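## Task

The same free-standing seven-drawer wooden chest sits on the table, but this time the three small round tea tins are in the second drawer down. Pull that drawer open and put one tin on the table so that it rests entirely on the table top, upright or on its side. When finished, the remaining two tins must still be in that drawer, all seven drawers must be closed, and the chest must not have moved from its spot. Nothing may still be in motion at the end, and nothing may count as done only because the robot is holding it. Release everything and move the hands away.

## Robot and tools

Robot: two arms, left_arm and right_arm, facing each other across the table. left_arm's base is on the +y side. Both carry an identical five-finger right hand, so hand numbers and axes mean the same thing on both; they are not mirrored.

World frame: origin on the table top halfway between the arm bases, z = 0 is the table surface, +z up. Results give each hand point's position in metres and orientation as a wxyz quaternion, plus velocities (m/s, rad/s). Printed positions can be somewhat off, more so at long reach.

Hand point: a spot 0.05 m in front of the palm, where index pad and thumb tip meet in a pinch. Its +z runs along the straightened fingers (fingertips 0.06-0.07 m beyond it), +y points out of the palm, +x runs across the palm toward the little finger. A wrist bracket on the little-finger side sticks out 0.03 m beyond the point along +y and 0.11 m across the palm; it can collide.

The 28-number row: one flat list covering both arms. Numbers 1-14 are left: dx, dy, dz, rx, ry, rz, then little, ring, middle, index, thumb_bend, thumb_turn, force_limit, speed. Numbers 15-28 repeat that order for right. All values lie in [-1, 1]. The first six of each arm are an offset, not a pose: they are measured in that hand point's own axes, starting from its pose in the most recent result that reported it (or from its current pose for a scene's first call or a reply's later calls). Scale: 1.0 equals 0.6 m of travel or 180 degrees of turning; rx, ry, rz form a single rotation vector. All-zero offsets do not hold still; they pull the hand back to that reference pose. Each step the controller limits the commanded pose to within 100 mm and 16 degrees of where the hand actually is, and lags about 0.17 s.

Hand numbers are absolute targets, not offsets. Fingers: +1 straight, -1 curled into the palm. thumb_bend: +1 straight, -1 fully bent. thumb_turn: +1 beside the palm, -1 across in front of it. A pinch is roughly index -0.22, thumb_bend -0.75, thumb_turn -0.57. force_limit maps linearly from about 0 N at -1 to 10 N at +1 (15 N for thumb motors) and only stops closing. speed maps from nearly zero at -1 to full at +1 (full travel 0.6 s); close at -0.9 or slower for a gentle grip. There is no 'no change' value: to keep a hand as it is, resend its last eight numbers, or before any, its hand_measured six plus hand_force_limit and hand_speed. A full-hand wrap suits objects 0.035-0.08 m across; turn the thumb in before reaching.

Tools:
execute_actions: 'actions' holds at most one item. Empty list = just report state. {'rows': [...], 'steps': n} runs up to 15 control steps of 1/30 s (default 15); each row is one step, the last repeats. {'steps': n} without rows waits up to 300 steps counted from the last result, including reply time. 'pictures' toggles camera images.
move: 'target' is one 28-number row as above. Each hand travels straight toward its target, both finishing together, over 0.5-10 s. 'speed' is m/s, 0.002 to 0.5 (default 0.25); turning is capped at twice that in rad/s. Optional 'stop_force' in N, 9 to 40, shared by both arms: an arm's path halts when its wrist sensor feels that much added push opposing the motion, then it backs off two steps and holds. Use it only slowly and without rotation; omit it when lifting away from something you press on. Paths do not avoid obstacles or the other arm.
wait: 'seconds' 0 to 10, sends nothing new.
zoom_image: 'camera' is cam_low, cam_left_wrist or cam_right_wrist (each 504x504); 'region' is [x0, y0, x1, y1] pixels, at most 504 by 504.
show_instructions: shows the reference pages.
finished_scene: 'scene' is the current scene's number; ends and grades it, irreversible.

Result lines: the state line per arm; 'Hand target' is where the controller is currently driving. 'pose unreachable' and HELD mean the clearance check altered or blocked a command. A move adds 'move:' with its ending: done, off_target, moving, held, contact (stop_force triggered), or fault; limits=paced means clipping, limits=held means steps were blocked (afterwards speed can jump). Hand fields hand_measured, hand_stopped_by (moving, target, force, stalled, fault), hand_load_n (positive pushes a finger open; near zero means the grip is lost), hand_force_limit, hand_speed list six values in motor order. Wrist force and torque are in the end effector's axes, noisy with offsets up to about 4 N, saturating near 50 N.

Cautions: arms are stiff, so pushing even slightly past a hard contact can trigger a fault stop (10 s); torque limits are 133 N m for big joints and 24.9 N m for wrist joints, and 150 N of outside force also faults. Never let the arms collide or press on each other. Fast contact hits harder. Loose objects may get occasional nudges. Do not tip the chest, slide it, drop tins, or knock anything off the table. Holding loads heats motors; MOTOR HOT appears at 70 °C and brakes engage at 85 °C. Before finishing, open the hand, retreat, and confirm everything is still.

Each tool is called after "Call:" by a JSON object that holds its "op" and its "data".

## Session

Call:
{"op": "execute_actions", "data": {"actions": []}}

Scene clock: 0.00 s of 6600.00 s.
left_arm: end_effector_position=(+0.2764, +0.4312, +0.4769) hand_measured=(+1.000, +1.000, +1.000, +1.000, +1.000, +1.000) hand_load_n=(+0.0, +0.0, +0.0, +0.0, +0.0, +0.0) hand_stopped_by=(target, target, target, target, target, target) hand_force_limit=0.00 hand_speed=-0.80 end_effector_quat_wxyz=(+0.017, +0.387, +0.922, +0.004) end_effector_velocity=(+0.000, -0.001, -0.001) end_effector_angular_velocity=(+0.001, +0.001, -0.000) | right_arm: end_effector_position=(+0.0996, -0.2673, +0.4782) hand_measured=(+1.000, +1.000, +1.000, +1.000, +1.000, +1.000) hand_load_n=(+0.0, +0.0, +0.0, +0.0, +0.0, +0.0) hand_stopped_by=(target, target, target, target, target, target) hand_force_limit=0.00 hand_speed=-0.80 end_effector_quat_wxyz=(-0.009, -0.386, +0.922, -0.005) end_effector_velocity=(-0.000, +0.000, +0.002) end_effector_angular_velocity=(+0.003, -0.004, +0.002)
Joint positions: left_arm=[ 0.575 -1.744  1.363  1.931  1.543 -1.903] | right_arm=[-1.169 -1.733  1.354  1.969  1.579 -1.915]
Joint velocities: left_arm=[-0.     0.002  0.001 -0.001  0.     0.   ] | right_arm=[ 0.    -0.    -0.005  0.001 -0.001 -0.002]
Wrist force (N, on the end effector, along its own x y z axes, offset not removed): no reading
Wrist torque (N m, same axes, about the end effector's origin, offset not removed): no reading
Hand target (left_arm): +0.276, +0.431, +0.477; +0.017, +0.387, +0.922, +0.004
Hand target (right_arm): +0.100, -0.267, +0.478; -0.009, -0.386, +0.922, -0.005
camera_calibration (this result's frames):
cam_left_wrist: T_world_to_cam=[[0.755427, 0.655225, -0.00322031, -0.489767], [0.533665, -0.61241, 0.583228, -0.164859], [0.380174, -0.442305, -0.812302, 0.598751], [0, 0, 0, 1]] pos_world=[0.230333, 0.484777, 0.58094]
cam_right_wrist: T_world_to_cam=[[-0.599814, 0.798511, -0.0510299, 0.310301], [0.684965, 0.545394, 0.483082, -0.142], [0.413577, 0.254805, -0.874087, 0.578908], [0, 0, 0, 1]] pos_world=[0.0439645, -0.317841, 0.590448]

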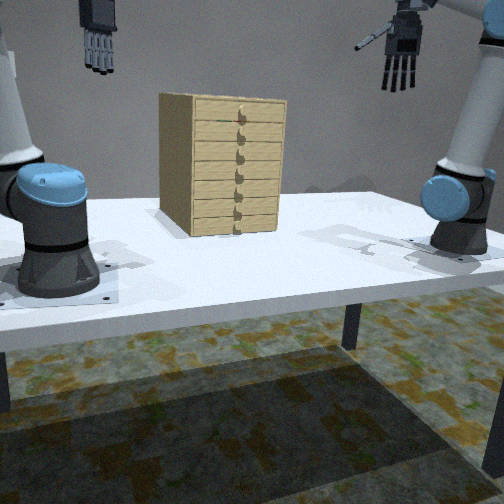

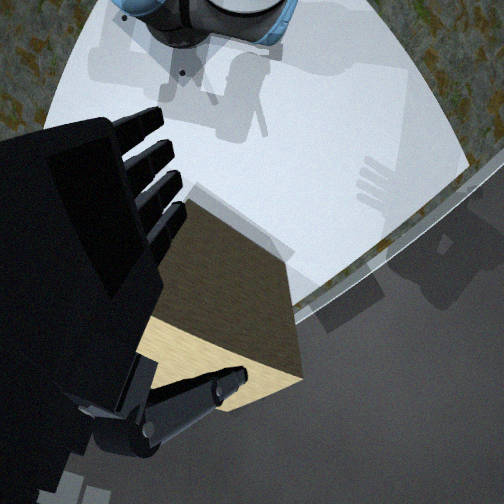

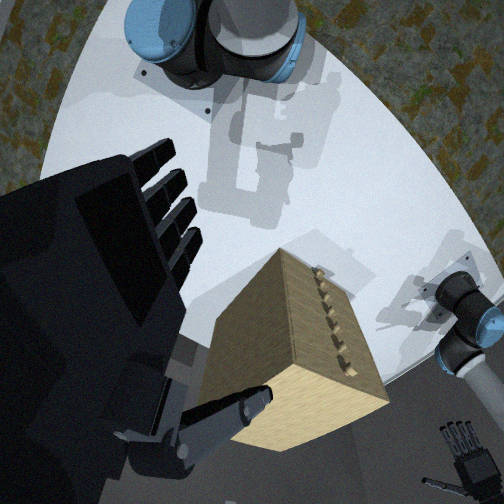

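Call:
{"op": "zoom_image", "data": {"camera": "cam_low", "region": [150,80,310,250]}}

Call:
{"op": "zoom_image", "data": {"camera": "cam_right_wrist", "region": [190,230,410,460]}}

Region (150, 80, 310, 250) of cam_low's 504x504 image, scaled by 2.965, with more detail than that image has; it fills the left 474 columns of this view, and the rest is white.

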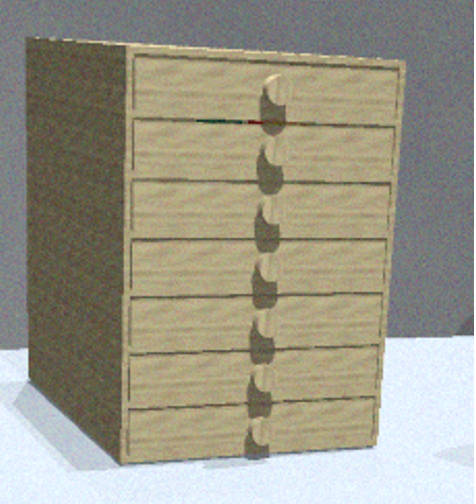

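Region (190, 230, 410, 460) of cam_right_wrist's 504x504 image, scaled by 2.191, with more detail than that image has; it fills the left 482 columns of this view, and the rest is white.

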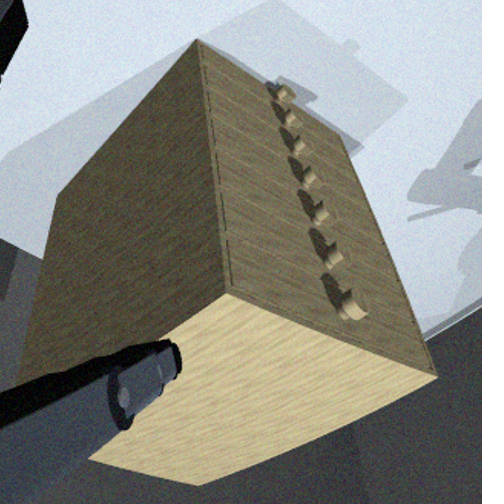

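Call:
{"op": "move", "data": {"target": [-0.5755,-0.1787,-0.076,-0.163,-0.2015,0.5158,1,1,1,1,1,1,0,-0.8, -0.4295,0.3003,0.2877,-0.3523,0.0021,0.722,-1,-1,-1,0.55,-0.8,-0.57,0.0,-0.3], "speed": 0.2}}

Scene clock: 126.77 s of 6600.00 s.
left_arm: end_effector_position=(+0.4392, +0.1096, +0.5300) hand_measured=(+1.000, +1.000, +1.000, +1.000, +1.000, +1.000) hand_load_n=(+0.0, +0.0, +0.0, +0.0, +0.0, +0.0) hand_stopped_by=(target, target, target, target, target, target) hand_force_limit=0.00 hand_speed=-0.80 end_effector_quat_wxyz=(+0.348, +0.884, +0.290, +0.112) end_effector_velocity=(+0.000, -0.001, +0.001) end_effector_angular_velocity=(+0.001, -0.002, -0.009) | right_arm: end_effector_position=(+0.1502, +0.0398, +0.2998) hand_measured=(-1.000, -1.000, -1.000, +0.550, -0.800, -0.570) hand_load_n=(+0.0, +0.0, +0.0, +0.0, +0.0, +0.0) hand_stopped_by=(target, target, target, target, target, target) hand_force_limit=0.00 hand_speed=-0.30 end_effector_quat_wxyz=(-0.162, +0.676, +0.614, +0.375) end_effector_velocity=(-0.001, +0.002, +0.000) end_effector_angular_velocity=(+0.003, +0.003, -0.010)
Joint positions: left_arm=[ 0.775 -1.331  0.897  1.256  1.579  0.005] | right_arm=[-0.379 -1.356  1.432  0.655  1.64   1.304]
Joint velocities: left_arm=[ 0.003  0.005 -0.009  0.004  0.006  0.01 ] | right_arm=[ 0.006  0.007 -0.009  0.001  0.009  0.013]
Wrist force (N, on the end effector, along its own x y z axes, offset not removed): left_arm=[-0.1 -1.2 1.4] | right_arm=[3.6 4.0 -3.5]
Wrist torque (N m, same axes, about the end effector's origin, offset not removed): left_arm=[-0.12 -0.11 -0.12] | right_arm=[0.69 -0.29 0.51]
Hand target (left_arm): +0.439, +0.110, +0.530; +0.348, +0.885, +0.290, +0.112
Hand target (right_arm): +0.150, +0.040, +0.300; -0.162, +0.676, +0.613, +0.375
Off the commanded pose (left_arm): 0.001 m, 0 deg.
Off the commanded pose (right_arm): 0.001 m, 0 deg.
After step 90, 117.00 s passed at rest.
move: done
camera_calibration (this result's frames):
cam_left_wrist: T_world_to_cam=[[0.395825, -0.637641, 0.66086, -0.454148], [-0.907247, -0.160077, 0.388946, 0.206577], [-0.142219, -0.753518, -0.64186, 0.61096], [0, 0, 0, 1]] pos_world=[0.45407, 0.203854, 0.611932]
cam_right_wrist: T_world_to_cam=[[0.95862, -0.265754, 0.102094, -0.151309], [-0.225348, -0.927478, -0.298334, 0.171618], [0.173973, 0.262983, -0.948985, 0.381972], [0, 0, 0, 1]] pos_world=[0.117269, 0.0185094, 0.429133]

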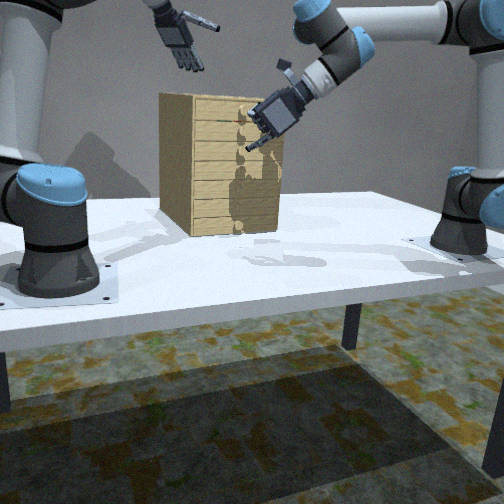

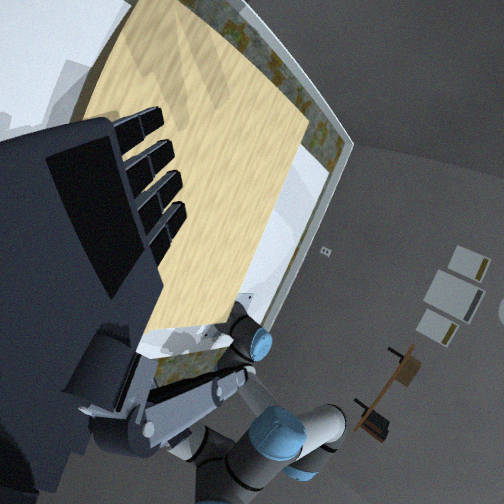

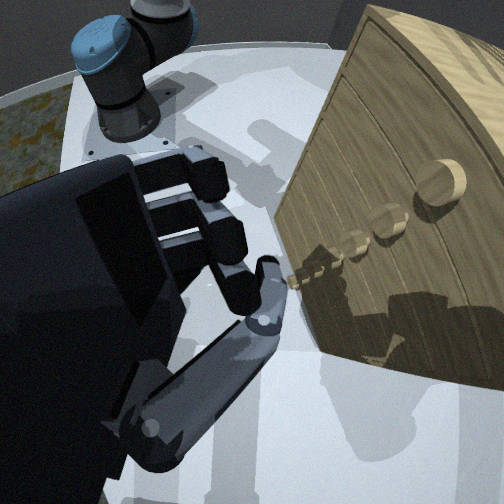

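Lower the left hand onto the chest top while I measure the knob.

Call:
{"op": "move", "data": {"target": [0,-0.0905,0.0975,0,0,0,1,1,1,1,1,1,0,-0.8, 0,0,0,0,0,0,-1,-1,-1,0.55,-0.8,-0.57,0.0,-0.3], "speed": 0.02, "stop_force": 15}}

Call:
{"op": "zoom_image", "data": {"camera": "cam_right_wrist", "region": [280,130,480,330]}}

Scene clock: 133.73 s of 6600.00 s.
left_arm: end_effector_position=(+0.4391, +0.1096, +0.4670) hand_measured=(+1.000, +1.000, +0.998, +1.000, +1.000, +1.000) hand_load_n=(+0.0, +0.0, -6.5, +0.0, +0.0, +0.0) hand_stopped_by=(target, target, target, target, target, target) hand_force_limit=0.00 hand_speed=-0.80 end_effector_quat_wxyz=(+0.348, +0.884, +0.290, +0.112) end_effector_velocity=(+0.001, -0.001, +0.004) end_effector_angular_velocity=(+0.002, +0.001, -0.000) | right_arm: end_effector_position=(+0.1502, +0.0398, +0.2998) hand_measured=(-1.000, -1.000, -1.000, +0.550, -0.800, -0.570) hand_load_n=(+0.0, +0.0, +0.0, +0.0, +0.0, +0.0) hand_stopped_by=(target, target, target, target, target, target) hand_force_limit=0.00 hand_speed=-0.30 end_effector_quat_wxyz=(-0.162, +0.676, +0.614, +0.375) end_effector_velocity=(+0.000, -0.001, -0.001) end_effector_angular_velocity=(-0.003, +0.001, +0.001)
Joint positions: left_arm=[ 0.774 -1.39   1.141  1.071  1.579  0.005] | right_arm=[-0.379 -1.356  1.431  0.655  1.64   1.304]
Joint velocities: left_arm=[-0.     0.007 -0.019  0.015 -0.     0.   ] | right_arm=[-0.001 -0.     0.002  0.001 -0.002 -0.001]
Wrist force (N, on the end effector, along its own x y z axes, offset not removed): left_arm=[0.6 6.0 -24.5] | right_arm=[0.7 0.4 -0.7]
Wrist torque (N m, same axes, about the end effector's origin, offset not removed): left_arm=[1.14 0.35 0.04] | right_arm=[-0.04 -0.14 0.37]
Hand target (left_arm): +0.439, +0.110, +0.467; +0.348, +0.884, +0.290, +0.112
Hand target (right_arm): +0.150, +0.040, +0.300; -0.162, +0.676, +0.614, +0.375
Off the commanded pose (left_arm): 0.017 m, 0 deg.
Off the commanded pose (right_arm): 0.000 m, 0 deg.
After step 90, 0.43 s passed at rest.
move: contact (left_arm)
camera_calibration (this result's frames):
cam_left_wrist: T_world_to_cam=[[0.395603, -0.637585, 0.661047, -0.412491], [-0.907342, -0.159859, 0.388813, 0.231024], [-0.142227, -0.753612, -0.641748, 0.570485], [0, 0, 0, 1]] pos_world=[0.453939, 0.203858, 0.548959]
cam_right_wrist: T_world_to_cam=[[0.958607, -0.265805, 0.102079, -0.1513], [-0.225401, -0.927464, -0.298337, 0.171631], [0.173974, 0.262979, -0.948986, 0.381967], [0, 0, 0, 1]] pos_world=[0.117271, 0.0185159, 0.42913]

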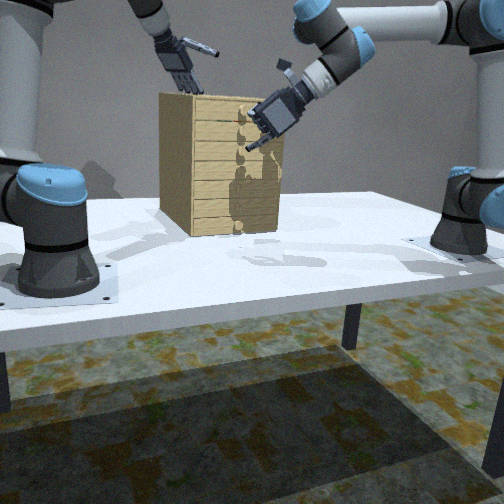

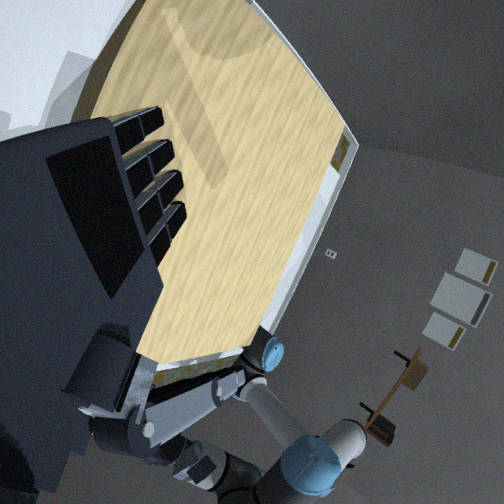

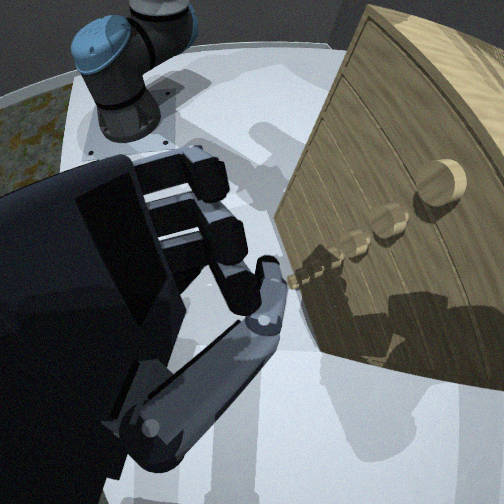

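Region (280, 130, 480, 330) of cam_right_wrist's 504x504 image, scaled by 2.520, with more detail than that image has.

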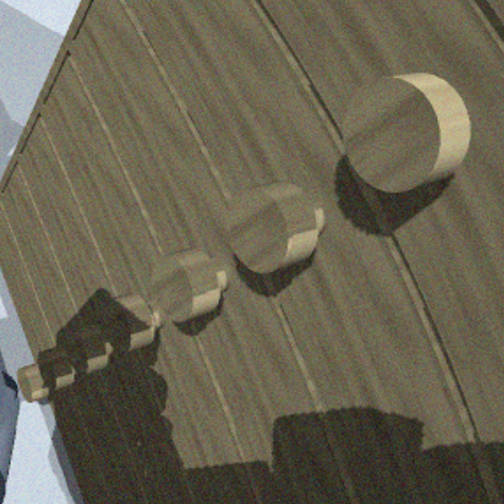

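Call:
{"op": "move", "data": {"target": [0,0,0,0,0,0,1,1,1,1,1,1,0,-0.8, 0.002,0.1135,0.0385,0,0,0,-1,-1,-1,0.55,-0.8,-0.57,0.0,-0.3], "speed": 0.08}}

Scene clock: 166.03 s of 6600.00 s.
left_arm: end_effector_position=(+0.4391, +0.1096, +0.4670) hand_measured=(+1.000, +1.000, +1.000, +1.000, +1.000, +1.000) hand_load_n=(+0.0, +0.0, -5.5, +0.0, +0.0, +0.0) hand_stopped_by=(target, target, target, target, target, target) hand_force_limit=0.00 hand_speed=-0.80 end_effector_quat_wxyz=(+0.348, +0.884, +0.290, +0.112) end_effector_velocity=(-0.000, +0.000, +0.000) end_effector_angular_velocity=(+0.001, -0.001, -0.001) | right_arm: end_effector_position=(+0.2218, +0.0430, +0.3017) hand_measured=(-1.000, -1.000, -1.000, +0.550, -0.800, -0.570) hand_load_n=(+0.0, +0.0, +0.0, +0.0, +0.0, +0.0) hand_stopped_by=(target, target, target, target, target, target) hand_force_limit=0.00 hand_speed=-0.30 end_effector_quat_wxyz=(-0.162, +0.676, +0.614, +0.375) end_effector_velocity=(+0.001, +0.001, -0.000) end_effector_angular_velocity=(-0.001, -0.000, +0.003)
Joint positions: left_arm=[ 0.774 -1.39   1.141  1.071  1.579  0.005] | right_arm=[-0.533 -1.33   1.395  0.665  1.526  1.201]
Joint velocities: left_arm=[-0.    -0.    -0.     0.    -0.     0.002] | right_arm=[-0.003  0.002 -0.002  0.001 -0.004 -0.004]
Wrist force (N, on the end effector, along its own x y z axes, offset not removed): left_arm=[0.6 7.3 -24.7] | right_arm=[0.9 2.7 -0.4]
Wrist torque (N m, same axes, about the end effector's origin, offset not removed): left_arm=[1.34 0.43 0.11] | right_arm=[0.37 0.04 0.27]
Hand target (left_arm): +0.439, +0.110, +0.467; +0.348, +0.884, +0.290, +0.112
Hand target (right_arm): +0.222, +0.043, +0.302; -0.162, +0.676, +0.614, +0.375
Off the commanded pose (left_arm): 0.000 m, 0 deg.
Off the commanded pose (right_arm): 0.000 m, 0 deg.
After step 90, 27.97 s passed at rest.
move: done
camera_calibration (this result's frames):
cam_left_wrist: T_world_to_cam=[[0.395574, -0.6376, 0.66105, -0.41248], [-0.907351, -0.159822, 0.388808, 0.231016], [-0.142254, -0.753606, -0.641749, 0.570495], [0, 0, 0, 1]] pos_world=[0.453933, 0.203853, 0.548963]
cam_right_wrist: T_world_to_cam=[[0.958591, -0.265831, 0.102166, -0.219358], [-0.225387, -0.92744, -0.298422, 0.19133], [0.174083, 0.263038, -0.94895, 0.37039], [0, 0, 0, 1]] pos_world=[0.188919, 0.0217086, 0.43099]

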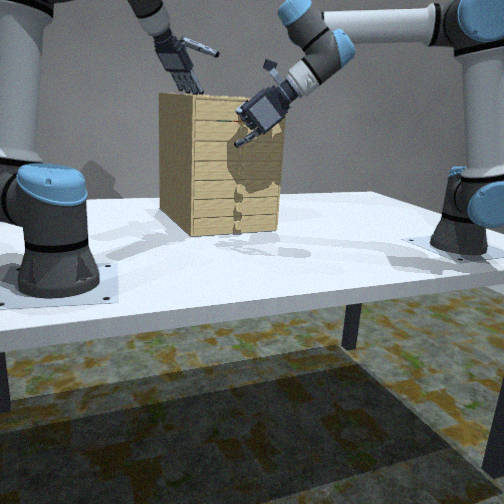

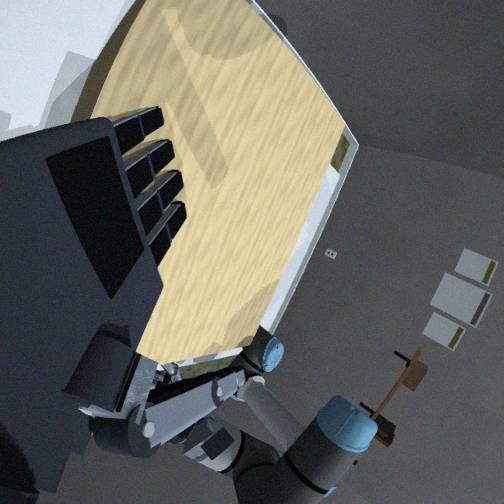

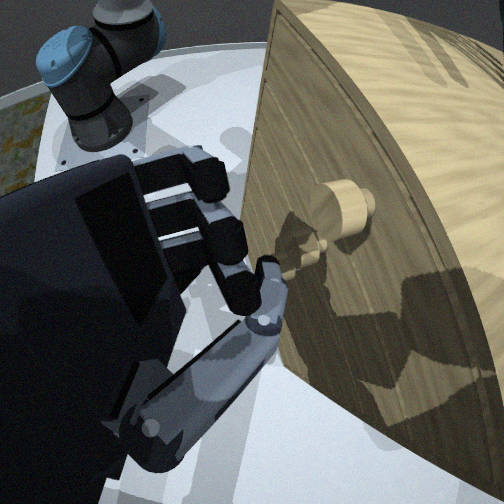

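Call:
{"op": "move", "data": {"target": [0,0,0,0,0,0,1,1,1,1,1,1,0,-0.8, -0.0007,0.0475,0.0163,0,0,0,-1,-1,-1,0.55,-0.8,-0.57,0.0,-0.3], "speed": 0.015, "stop_force": 9}}

Call:
{"op": "zoom_image", "data": {"camera": "cam_low", "region": [200,80,300,180]}}

Scene clock: 175.70 s of 6600.00 s.
left_arm: end_effector_position=(+0.4391, +0.1096, +0.4670) hand_measured=(+1.000, +1.000, +1.000, +1.000, +1.000, +1.000) hand_load_n=(+0.0, +0.0, -5.5, +0.0, +0.0, +0.0) hand_stopped_by=(target, target, target, target, target, target) hand_force_limit=0.00 hand_speed=-0.80 end_effector_quat_wxyz=(+0.348, +0.884, +0.290, +0.112) end_effector_velocity=(+0.001, -0.000, -0.000) end_effector_angular_velocity=(+0.000, -0.000, +0.001) | right_arm: end_effector_position=(+0.2456, +0.0436, +0.3017) hand_measured=(-1.000, -1.000, -1.000, +0.550, -0.806, -0.570) hand_load_n=(+0.0, +0.0, +0.0, +0.0, -6.5, +0.5) hand_stopped_by=(target, target, target, target, target, target) hand_force_limit=0.00 hand_speed=-0.30 end_effector_quat_wxyz=(-0.162, +0.676, +0.614, +0.375) end_effector_velocity=(-0.005, +0.000, +0.000) end_effector_angular_velocity=(+0.002, -0.001, -0.001)
Joint positions: left_arm=[ 0.774 -1.39   1.141  1.071  1.579  0.005] | right_arm=[-0.58  -1.316  1.377  0.671  1.49   1.169]
Joint velocities: left_arm=[ 0.     0.001 -0.    -0.001 -0.001 -0.   ] | right_arm=[ 0.01  -0.003  0.004 -0.004  0.008  0.007]
Wrist force (N, on the end effector, along its own x y z axes, offset not removed): left_arm=[0.9 7.5 -23.8] | right_arm=[2.1 -9.9 -16.2]
Wrist torque (N m, same axes, about the end effector's origin, offset not removed): left_arm=[1.44 0.43 0.20] | right_arm=[0.09 -0.08 0.18]
Hand target (left_arm): +0.439, +0.110, +0.467; +0.348, +0.884, +0.290, +0.112
Hand target (right_arm): +0.245, +0.044, +0.302; -0.162, +0.676, +0.614, +0.375
Off the commanded pose (left_arm): 0.000 m, 0 deg.
Off the commanded pose (right_arm): 0.006 m, 0 deg.
After step 90, 4.70 s passed at rest.
move: contact (right_arm)
camera_calibration (this result's frames):
cam_left_wrist: T_world_to_cam=[[0.395599, -0.637585, 0.661049, -0.412491], [-0.907343, -0.159854, 0.388812, 0.231021], [-0.14223, -0.753613, -0.641747, 0.570485], [0, 0, 0, 1]] pos_world=[0.453937, 0.203856, 0.54896]
cam_right_wrist: T_world_to_cam=[[0.958638, -0.265722, 0.102005, -0.24194], [-0.225347, -0.927491, -0.298295, 0.197235], [0.173872, 0.26297, -0.949007, 0.366187], [0, 0, 0, 1]] pos_world=[0.212709, 0.0223489, 0.431028]

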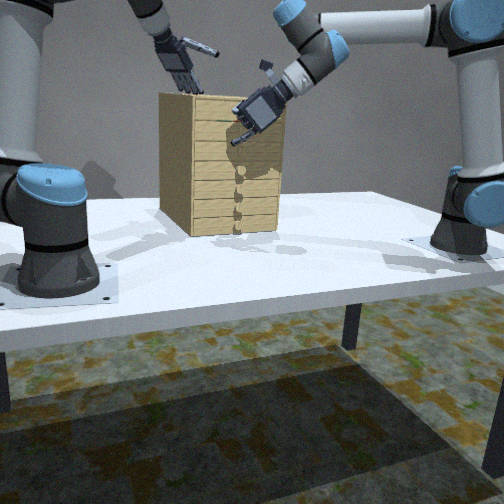

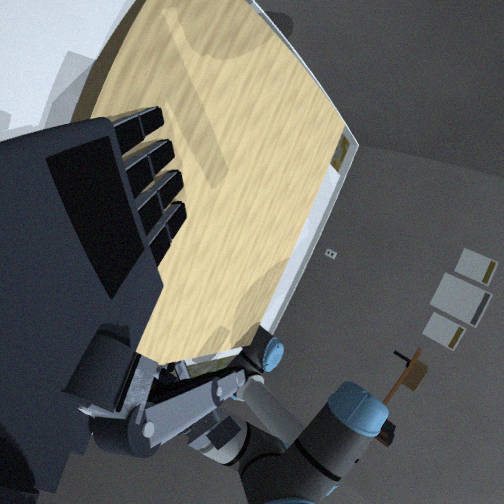

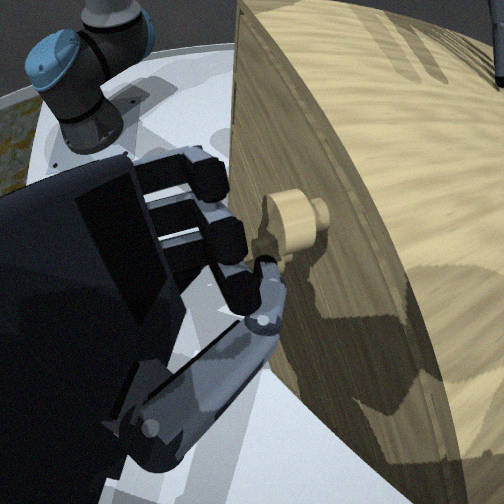

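Region (200, 80, 300, 180) of cam_low's 504x504 image, scaled by 5.040, with more detail than that image has.

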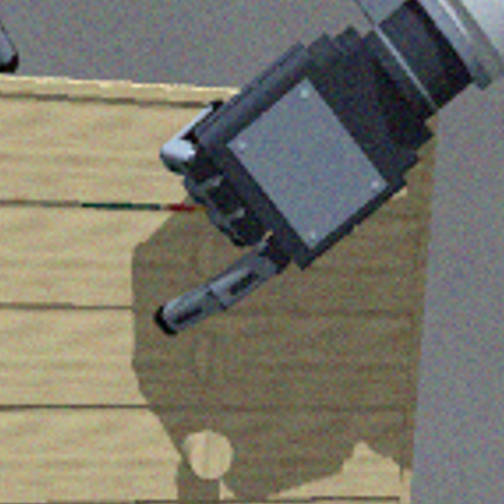

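Call:
{"op": "move", "data": {"target": [0,0,0,0,0,0,1,1,1,1,1,1,0,-0.8, 0.0007,-0.016,-0.0152,0,0,0,-1,-1,-1,0.55,-0.8,-0.57,0.0,-0.3], "speed": 0.02}}

Call:
{"op": "move", "data": {"target": [0,0,0,0,0,0,1,1,1,1,1,1,0,-0.8, -0.001,0.0292,0.0095,0,0,0,-1,-1,-1,0.55,-0.8,-0.57,0.0,-0.3], "speed": 0.008, "stop_force": 9}}

Scene clock: 196.90 s of 6600.00 s.
left_arm: end_effector_position=(+0.4391, +0.1096, +0.4670) hand_measured=(+1.000, +1.000, +1.000, +1.000, +1.000, +1.000) hand_load_n=(+0.0, +0.0, -5.5, +0.0, +0.0, +0.0) hand_stopped_by=(target, target, target, target, target, target) hand_force_limit=0.00 hand_speed=-0.80 end_effector_quat_wxyz=(+0.348, +0.884, +0.290, +0.112) end_effector_velocity=(-0.000, +0.000, +0.001) end_effector_angular_velocity=(-0.002, -0.000, +0.001) | right_arm: end_effector_position=(+0.2338, +0.0397, +0.3057) hand_measured=(-1.000, -1.000, -1.000, +0.550, -0.800, -0.570) hand_load_n=(+0.0, +0.0, +0.0, +0.0, +0.0, +0.0) hand_stopped_by=(target, target, target, target, target, target) hand_force_limit=0.00 hand_speed=-0.30 end_effector_quat_wxyz=(-0.162, +0.676, +0.614, +0.375) end_effector_velocity=(-0.002, +0.000, +0.001) end_effector_angular_velocity=(+0.001, -0.001, +0.002)
Joint positions: left_arm=[ 0.774 -1.39   1.141  1.071  1.579  0.005] | right_arm=[-0.561 -1.333  1.388  0.676  1.505  1.182]
Joint velocities: left_arm=[-0.    -0.002 -0.     0.    -0.    -0.001] | right_arm=[ 0.004 -0.003  0.     0.001  0.002  0.001]
Wrist force (N, on the end effector, along its own x y z axes, offset not removed): left_arm=[0.3 5.1 -23.2] | right_arm=[2.8 2.1 0.7]
Wrist torque (N m, same axes, about the end effector's origin, offset not removed): left_arm=[0.98 0.39 -0.01] | right_arm=[0.02 -0.52 0.39]
Hand target (left_arm): +0.439, +0.110, +0.467; +0.348, +0.884, +0.290, +0.112
Hand target (right_arm): +0.234, +0.040, +0.306; -0.162, +0.676, +0.614, +0.375
Off the commanded pose (left_arm): 0.000 m, 0 deg.
Off the commanded pose (right_arm): 0.000 m, 0 deg.
After step 90, 17.27 s passed at rest.
move: done
camera_calibration (this result's frames):
cam_left_wrist: T_world_to_cam=[[0.395574, -0.6376, 0.66105, -0.412478], [-0.90735, -0.159819, 0.388811, 0.231014], [-0.142258, -0.753607, -0.641747, 0.570493], [0, 0, 0, 1]] pos_world=[0.453933, 0.203852, 0.54896]
cam_right_wrist: T_world_to_cam=[[0.958641, -0.265716, 0.101995, -0.2321], [-0.225346, -0.927494, -0.298286, 0.192097], [0.173859, 0.262965, -0.949011, 0.373082], [0, 0, 0, 1]] pos_world=[0.200925, 0.0183883, 0.435032]

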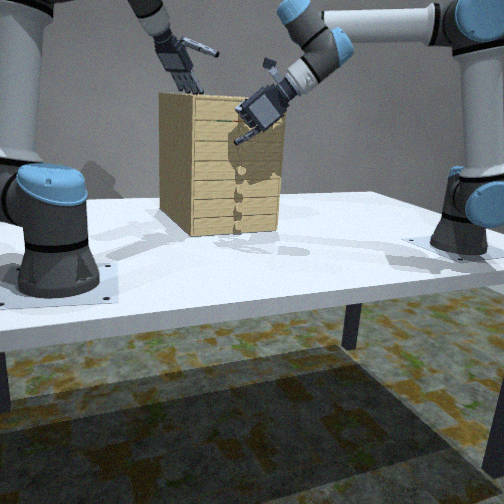

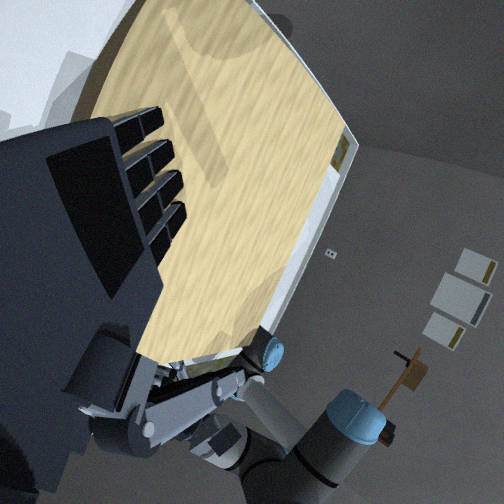

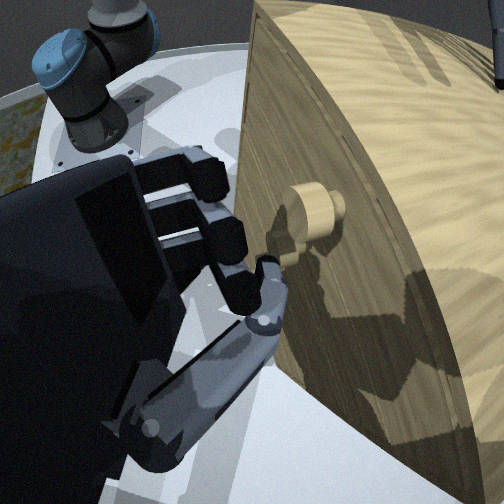

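Scene clock: 199.43 s of 6600.00 s.
left_arm: end_effector_position=(+0.4391, +0.1096, +0.4670) hand_measured=(+1.000, +1.000, +1.000, +1.000, +1.000, +1.000) hand_load_n=(+0.0, +0.0, -5.5, +0.0, +0.0, +0.0) hand_stopped_by=(target, target, target, target, target, target) hand_force_limit=0.00 hand_speed=-0.80 end_effector_quat_wxyz=(+0.348, +0.884, +0.290, +0.112) end_effector_velocity=(+0.001, -0.001, -0.003) end_effector_angular_velocity=(+0.003, +0.003, +0.000) | right_arm: end_effector_position=(+0.2521, +0.0397, +0.3057) hand_measured=(-1.000, -1.000, -1.000, +0.550, -0.800, -0.570) hand_load_n=(+0.0, +0.0, +0.0, +0.0, +0.0, +0.0) hand_stopped_by=(target, target, target, target, target, target) hand_force_limit=0.00 hand_speed=-0.30 end_effector_quat_wxyz=(-0.162, +0.676, +0.614, +0.375) end_effector_velocity=(+0.002, -0.000, -0.001) end_effector_angular_velocity=(-0.001, +0.000, -0.000)
Joint positions: left_arm=[ 0.774 -1.39   1.141  1.071  1.579  0.005] | right_arm=[-0.598 -1.322  1.375  0.68   1.477  1.158]
Joint velocities: left_arm=[ 0.     0.004  0.    -0.     0.    -0.001] | right_arm=[-0.003  0.001  0.    -0.001 -0.002 -0.002]
Wrist force (N, on the end effector, along its own x y z axes, offset not removed): left_arm=[-0.7 5.4 -24.3] | right_arm=[2.7 1.9 -1.4]
Wrist torque (N m, same axes, about the end effector's origin, offset not removed): left_arm=[1.12 0.64 -0.02] | right_arm=[0.29 -0.25 0.38]
Hand target (left_arm): +0.439, +0.110, +0.467; +0.348, +0.884, +0.290, +0.112
Hand target (right_arm): +0.252, +0.040, +0.306; -0.162, +0.676, +0.614, +0.375
Off the commanded pose (left_arm): 0.000 m, 0 deg.
Off the commanded pose (right_arm): 0.000 m, 0 deg.
move: done
camera_calibration (this result's frames):
cam_left_wrist: T_world_to_cam=[[0.395574, -0.637601, 0.66105, -0.412478], [-0.90735, -0.159819, 0.388811, 0.231014], [-0.142257, -0.753607, -0.641747, 0.570493], [0, 0, 0, 1]] pos_world=[0.453933, 0.203852, 0.54896]
cam_right_wrist: T_world_to_cam=[[0.958636, -0.265724, 0.102016, -0.249632], [-0.225345, -0.927488, -0.298304, 0.196241], [0.173885, 0.262977, -0.949003, 0.369885], [0, 0, 0, 1]] pos_world=[0.219211, 0.0184067, 0.435028]

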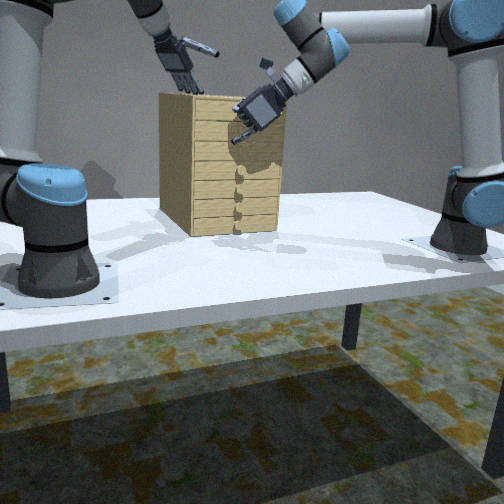

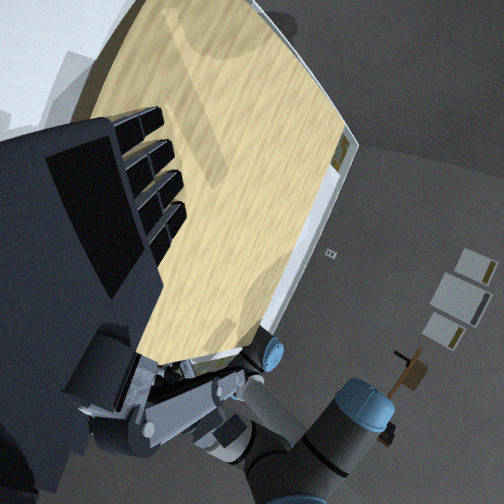

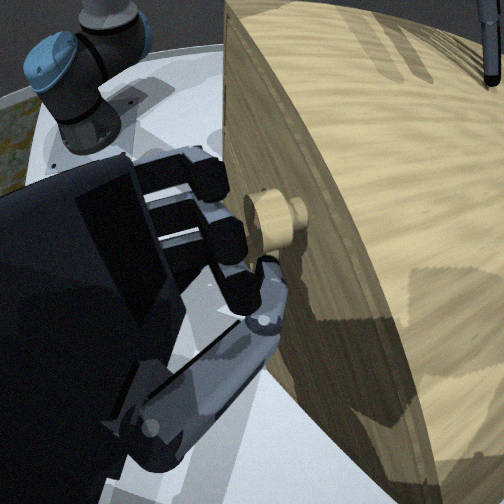

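Call:
{"op": "move", "data": {"target": [0,0,0,0,0,0,1,1,1,1,1,1,0,-0.8, 0,0,0,0,0,0,-1,-1,-1,-0.1,-0.8,-0.57,1.0,-0.8], "speed": 0.02}}

Scene clock: 204.40 s of 6600.00 s.
left_arm: end_effector_position=(+0.4391, +0.1096, +0.4670) hand_measured=(+1.000, +1.000, +1.000, +1.000, +1.000, +1.000) hand_load_n=(+0.0, +0.0, -6.0, +0.0, +0.0, +0.0) hand_stopped_by=(target, target, target, target, target, target) hand_force_limit=0.00 hand_speed=-0.80 end_effector_quat_wxyz=(+0.348, +0.884, +0.290, +0.112) end_effector_velocity=(-0.000, +0.000, +0.001) end_effector_angular_velocity=(-0.001, -0.000, -0.000) | right_arm: end_effector_position=(+0.2520, +0.0397, +0.3057) hand_measured=(-1.000, -1.000, -1.000, +0.188, -0.800, -0.570) hand_load_n=(+0.0, +0.0, +0.0, +10.5, +0.0, +0.0) hand_stopped_by=(target, target, target, force, target, target) hand_force_limit=1.00 hand_speed=-0.80 end_effector_quat_wxyz=(-0.162, +0.676, +0.614, +0.375) end_effector_velocity=(-0.002, +0.001, +0.000) end_effector_angular_velocity=(+0.002, -0.000, +0.003)
Joint positions: left_arm=[ 0.774 -1.39   1.141  1.071  1.579  0.005] | right_arm=[-0.598 -1.322  1.375  0.681  1.477  1.158]
Joint velocities: left_arm=[-0.    -0.001 -0.     0.001  0.    -0.   ] | right_arm=[ 0.003 -0.     0.001 -0.003 -0.001  0.   ]
Wrist force (N, on the end effector, along its own x y z axes, offset not removed): left_arm=[0.2 6.5 -22.2] | right_arm=[4.5 -9.6 10.7]
Wrist torque (N m, same axes, about the end effector's origin, offset not removed): left_arm=[1.03 0.32 0.02] | right_arm=[0.16 -0.13 0.31]
Hand target (left_arm): +0.439, +0.110, +0.467; +0.348, +0.884, +0.290, +0.112
Hand target (right_arm): +0.252, +0.040, +0.306; -0.162, +0.676, +0.614, +0.375
Off the commanded pose (left_arm): 0.000 m, 0 deg.
Off the commanded pose (right_arm): 0.000 m, 0 deg.
After step 90, 0.60 s passed at rest.
move: done
camera_calibration (this result's frames):
cam_left_wrist: T_world_to_cam=[[0.395574, -0.637601, 0.66105, -0.412478], [-0.90735, -0.159819, 0.388811, 0.231014], [-0.142258, -0.753607, -0.641747, 0.570493], [0, 0, 0, 1]] pos_world=[0.453933, 0.203852, 0.54896]
cam_right_wrist: T_world_to_cam=[[0.958663, -0.265642, 0.101978, -0.249576], [-0.225286, -0.92752, -0.298249, 0.196203], [0.173814, 0.262946, -0.949025, 0.369895], [0, 0, 0, 1]] pos_world=[0.219168, 0.0184227, 0.435008]

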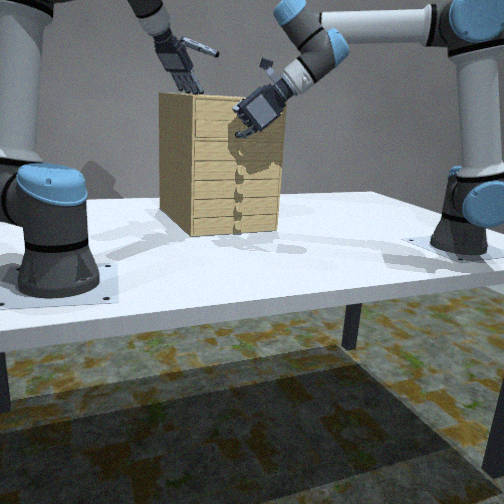

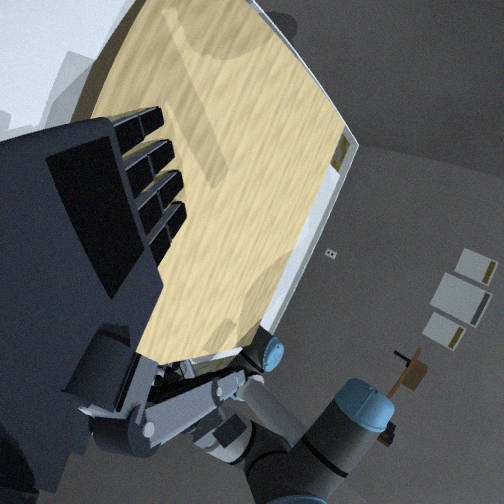

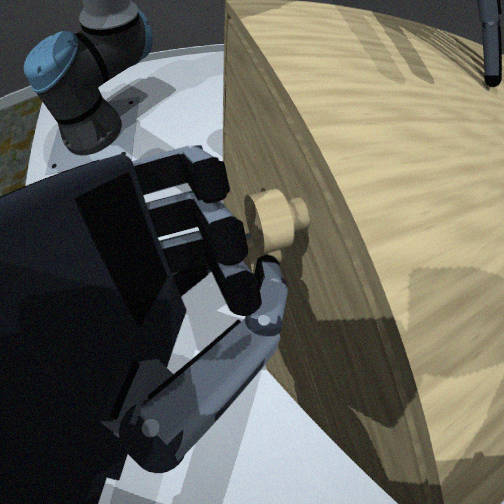

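Call:
{"op": "move", "data": {"target": [0,0,0,0,0,0,1,1,1,1,1,1,0,-0.8, 0,0,0.006,0,0,0,-1,-1,-1,-0.1,-0.8,-0.57,1.0,-0.8], "speed": 0.005}}

Call:
{"op": "move", "data": {"target": [0,0,0,0,0,0,1,1,1,1,1,1,0,-0.8, 0,0,0,0,0,0,-1,-1,-1,-0.15,-0.8,-0.57,1.0,-0.85], "speed": 0.005}}

Scene clock: 215.63 s of 6600.00 s.
left_arm: end_effector_position=(+0.4391, +0.1096, +0.4670) hand_measured=(+1.000, +1.000, +1.000, +1.000, +1.000, +1.000) hand_load_n=(+0.0, +0.0, -6.0, +0.0, +0.0, +0.0) hand_stopped_by=(target, target, target, target, target, target) hand_force_limit=0.00 hand_speed=-0.80 end_effector_quat_wxyz=(+0.348, +0.884, +0.290, +0.112) end_effector_velocity=(+0.000, -0.000, -0.000) end_effector_angular_velocity=(+0.000, +0.001, +0.000) | right_arm: end_effector_position=(+0.2531, +0.0421, +0.3034) hand_measured=(-1.000, -1.000, -1.000, +0.188, -0.800, -0.570) hand_load_n=(+0.0, +0.0, +0.0, +5.5, -1.0, +0.0) hand_stopped_by=(target, target, target, force, target, target) hand_force_limit=1.00 hand_speed=-0.80 end_effector_quat_wxyz=(-0.162, +0.676, +0.614, +0.375) end_effector_velocity=(+0.000, +0.000, -0.000) end_effector_angular_velocity=(+0.001, +0.000, -0.001)
Joint positions: left_arm=[ 0.774 -1.39   1.141  1.071  1.579  0.005] | right_arm=[-0.597 -1.315  1.372  0.676  1.478  1.158]
Joint velocities: left_arm=[ 0.     0.001 -0.     0.     0.    -0.   ] | right_arm=[ 0.     0.001 -0.001 -0.001  0.001  0.001]
Wrist force (N, on the end effector, along its own x y z axes, offset not removed): left_arm=[0.2 6.6 -24.2] | right_arm=[1.2 -7.9 0.5]
Wrist torque (N m, same axes, about the end effector's origin, offset not removed): left_arm=[1.21 0.50 0.08] | right_arm=[0.11 -0.11 0.22]
Hand target (left_arm): +0.439, +0.110, +0.467; +0.348, +0.884, +0.290, +0.112
Hand target (right_arm): +0.253, +0.042, +0.303; -0.162, +0.676, +0.614, +0.375
Off the commanded pose (left_arm): 0.000 m, 0 deg.
Off the commanded pose (right_arm): 0.000 m, 0 deg.
After step 90, 7.30 s passed at rest.
move: done
camera_calibration (this result's frames):
cam_left_wrist: T_world_to_cam=[[0.395574, -0.6376, 0.66105, -0.412478], [-0.90735, -0.159819, 0.388811, 0.231014], [-0.142258, -0.753607, -0.641747, 0.570493], [0, 0, 0, 1]] pos_world=[0.453933, 0.203852, 0.54896]
cam_right_wrist: T_world_to_cam=[[0.958665, -0.265638, 0.101972, -0.249739], [-0.225285, -0.927522, -0.298246, 0.197955], [0.173807, 0.262945, -0.949026, 0.366864], [0, 0, 0, 1]] pos_world=[0.220249, 0.0208024, 0.43267]

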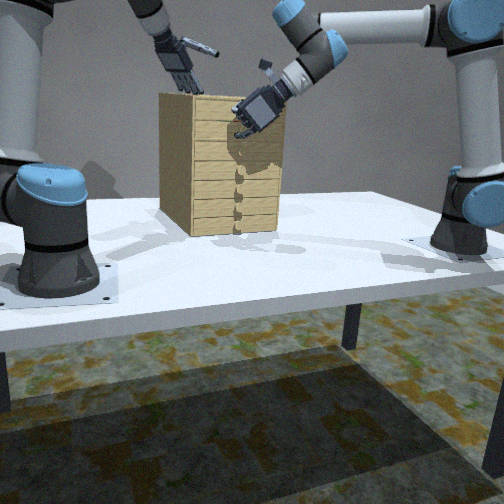

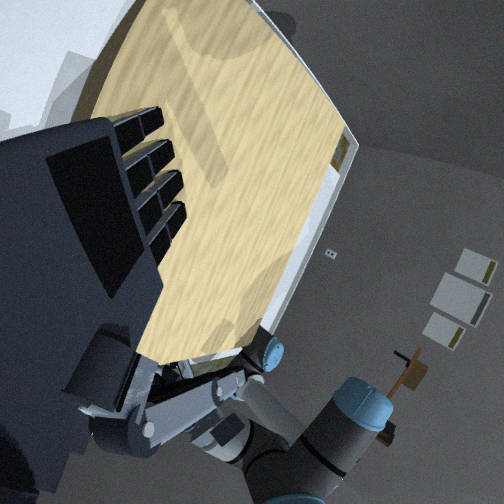

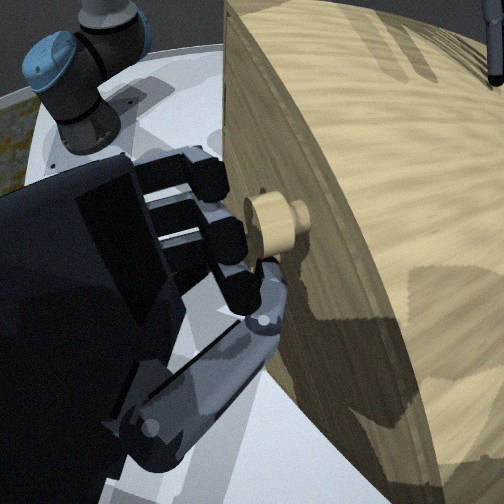

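Scene clock: 216.13 s of 6600.00 s.
left_arm: end_effector_position=(+0.4391, +0.1096, +0.4670) hand_measured=(+1.000, +1.000, +1.000, +1.000, +1.000, +1.000) hand_load_n=(+0.0, +0.0, -6.0, +0.0, +0.0, +0.0) hand_stopped_by=(target, target, target, target, target, target) hand_force_limit=0.00 hand_speed=-0.80 end_effector_quat_wxyz=(+0.348, +0.884, +0.290, +0.112) end_effector_velocity=(-0.000, -0.000, -0.001) end_effector_angular_velocity=(+0.002, +0.001, -0.001) | right_arm: end_effector_position=(+0.2531, +0.0421, +0.3033) hand_measured=(-1.000, -1.000, -1.000, +0.170, -0.800, -0.570) hand_load_n=(+0.0, +0.0, +0.0, +10.5, +0.0, +0.0) hand_stopped_by=(target, target, target, force, target, target) hand_force_limit=1.00 hand_speed=-0.85 end_effector_quat_wxyz=(-0.162, +0.676, +0.614, +0.375) end_effector_velocity=(+0.001, -0.001, -0.000) end_effector_angular_velocity=(-0.001, +0.001, -0.002)
Joint positions: left_arm=[ 0.774 -1.39   1.141  1.071  1.579  0.005] | right_arm=[-0.597 -1.315  1.372  0.676  1.478  1.158]
Joint velocities: left_arm=[-0.     0.001  0.001  0.     0.     0.   ] | right_arm=[-0.001 -0.     0.001  0.     0.     0.001]
Wrist force (N, on the end effector, along its own x y z axes, offset not removed): left_arm=[0.8 6.9 -22.9] | right_arm=[3.0 -9.8 0.4]
Wrist torque (N m, same axes, about the end effector's origin, offset not removed): left_arm=[1.24 0.33 0.09] | right_arm=[0.83 -0.34 0.53]
Hand target (left_arm): +0.439, +0.110, +0.467; +0.348, +0.884, +0.290, +0.112
Hand target (right_arm): +0.253, +0.042, +0.303; -0.162, +0.676, +0.614, +0.375
Off the commanded pose (left_arm): 0.000 m, 0 deg.
Off the commanded pose (right_arm): 0.000 m, 0 deg.
move: done
camera_calibration (this result's frames):
cam_left_wrist: T_world_to_cam=[[0.395574, -0.6376, 0.66105, -0.412478], [-0.90735, -0.159819, 0.388811, 0.231014], [-0.142257, -0.753607, -0.641747, 0.570493], [0, 0, 0, 1]] pos_world=[0.453933, 0.203852, 0.54896]
cam_right_wrist: T_world_to_cam=[[0.958674, -0.265605, 0.101969, -0.249719], [-0.225253, -0.927529, -0.298246, 0.197965], [0.173794, 0.262952, -0.949027, 0.366845], [0, 0, 0, 1]] pos_world=[0.220236, 0.020829, 0.432651]

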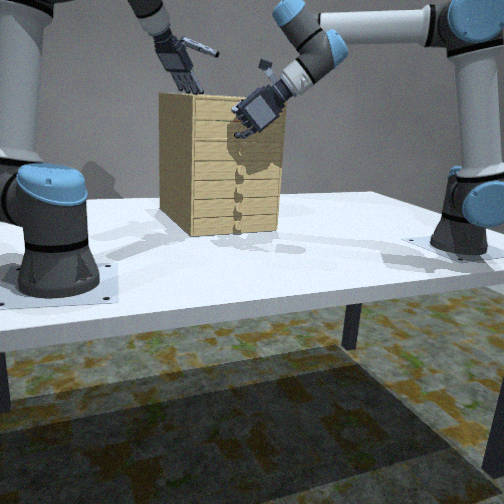

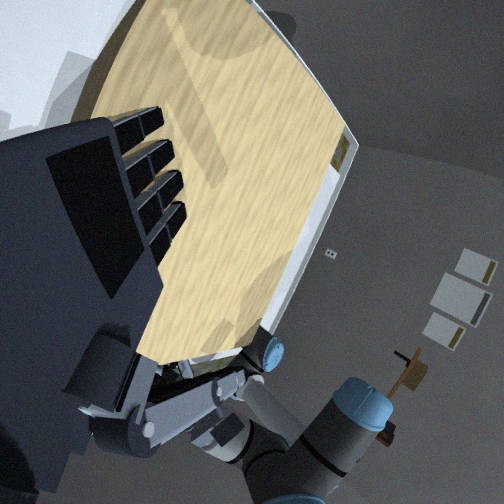

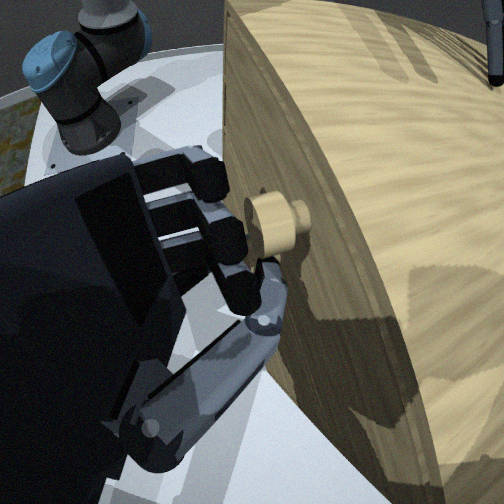

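Call:
{"op": "move", "data": {"target": [0,0,0,0,0,0,1,1,1,1,1,1,0,-0.8, 0.0008,-0.0473,-0.0163,0,0,0,-1,-1,-1,-0.15,-0.8,-0.57,1.0,-0.85], "speed": 0.02}}

Scene clock: 224.37 s of 6600.00 s.
left_arm: end_effector_position=(+0.4391, +0.1096, +0.4670) hand_measured=(+1.000, +1.000, +1.000, +1.000, +1.000, +1.000) hand_load_n=(+0.0, +0.0, -6.0, +0.0, +0.0, +0.0) hand_stopped_by=(target, target, target, target, target, target) hand_force_limit=0.00 hand_speed=-0.80 end_effector_quat_wxyz=(+0.348, +0.884, +0.290, +0.112) end_effector_velocity=(-0.000, -0.000, +0.001) end_effector_angular_velocity=(-0.002, -0.001, -0.000) | right_arm: end_effector_position=(+0.2233, +0.0414, +0.3034) hand_measured=(-1.000, -1.000, -1.000, +0.170, -0.798, -0.570) hand_load_n=(+0.0, +0.0, +0.0, +7.5, +3.5, -0.5) hand_stopped_by=(target, target, target, force, target, target) hand_force_limit=1.00 hand_speed=-0.85 end_effector_quat_wxyz=(-0.162, +0.676, +0.614, +0.375) end_effector_velocity=(-0.003, +0.001, +0.001) end_effector_angular_velocity=(+0.002, -0.001, +0.001)
Joint positions: left_arm=[ 0.774 -1.39   1.141  1.071  1.579  0.005] | right_arm=[-0.538 -1.334  1.395  0.669  1.522  1.198]
Joint velocities: left_arm=[-0.    -0.001 -0.001 -0.001  0.     0.   ] | right_arm=[ 0.006 -0.001 -0.001 -0.     0.004  0.003]
Wrist force (N, on the end effector, along its own x y z axes, offset not removed): left_arm=[0.2 5.4 -24.6] | right_arm=[-0.6 2.2 1.3]
Wrist torque (N m, same axes, about the end effector's origin, offset not removed): left_arm=[1.08 0.45 0.03] | right_arm=[0.19 -0.13 0.30]
Hand target (left_arm): +0.439, +0.110, +0.467; +0.348, +0.884, +0.290, +0.112
Hand target (right_arm): +0.223, +0.041, +0.303; -0.162, +0.676, +0.614, +0.375
Off the commanded pose (left_arm): 0.000 m, 0 deg.
Off the commanded pose (right_arm): 0.000 m, 0 deg.
After step 90, 3.43 s passed at rest.
move: done
camera_calibration (this result's frames):
cam_left_wrist: T_world_to_cam=[[0.395574, -0.6376, 0.66105, -0.412478], [-0.90735, -0.15982, 0.388811, 0.231014], [-0.142257, -0.753607, -0.641747, 0.570493], [0, 0, 0, 1]] pos_world=[0.453933, 0.203852, 0.54896]
cam_right_wrist: T_world_to_cam=[[0.958681, -0.265592, 0.101935, -0.221316], [-0.225255, -0.927537, -0.298219, 0.190547], [0.173753, 0.262936, -0.949039, 0.372263], [0, 0, 0, 1]] pos_world=[0.190411, 0.0200786, 0.432677]

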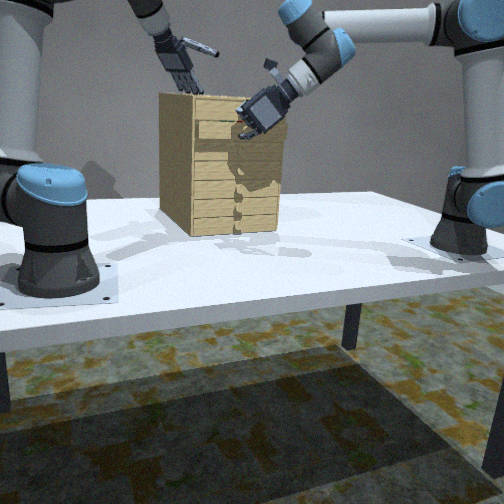

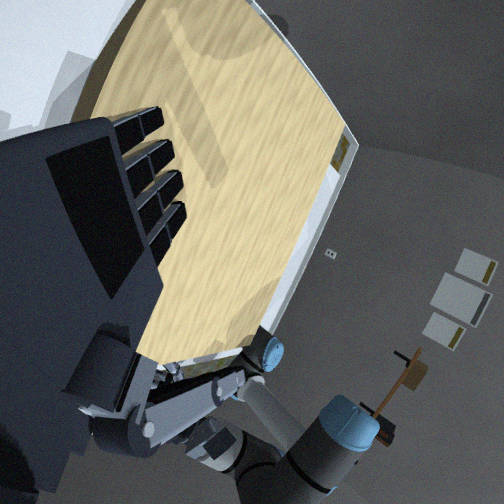

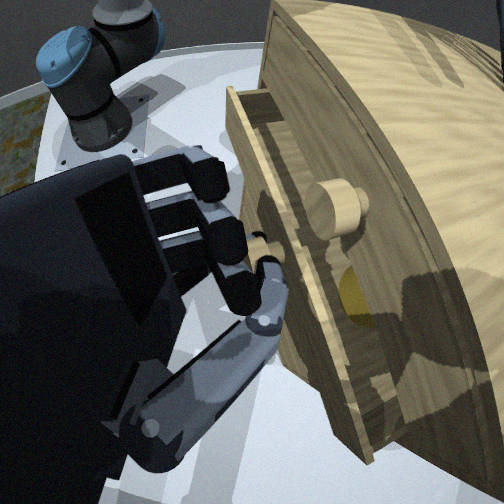

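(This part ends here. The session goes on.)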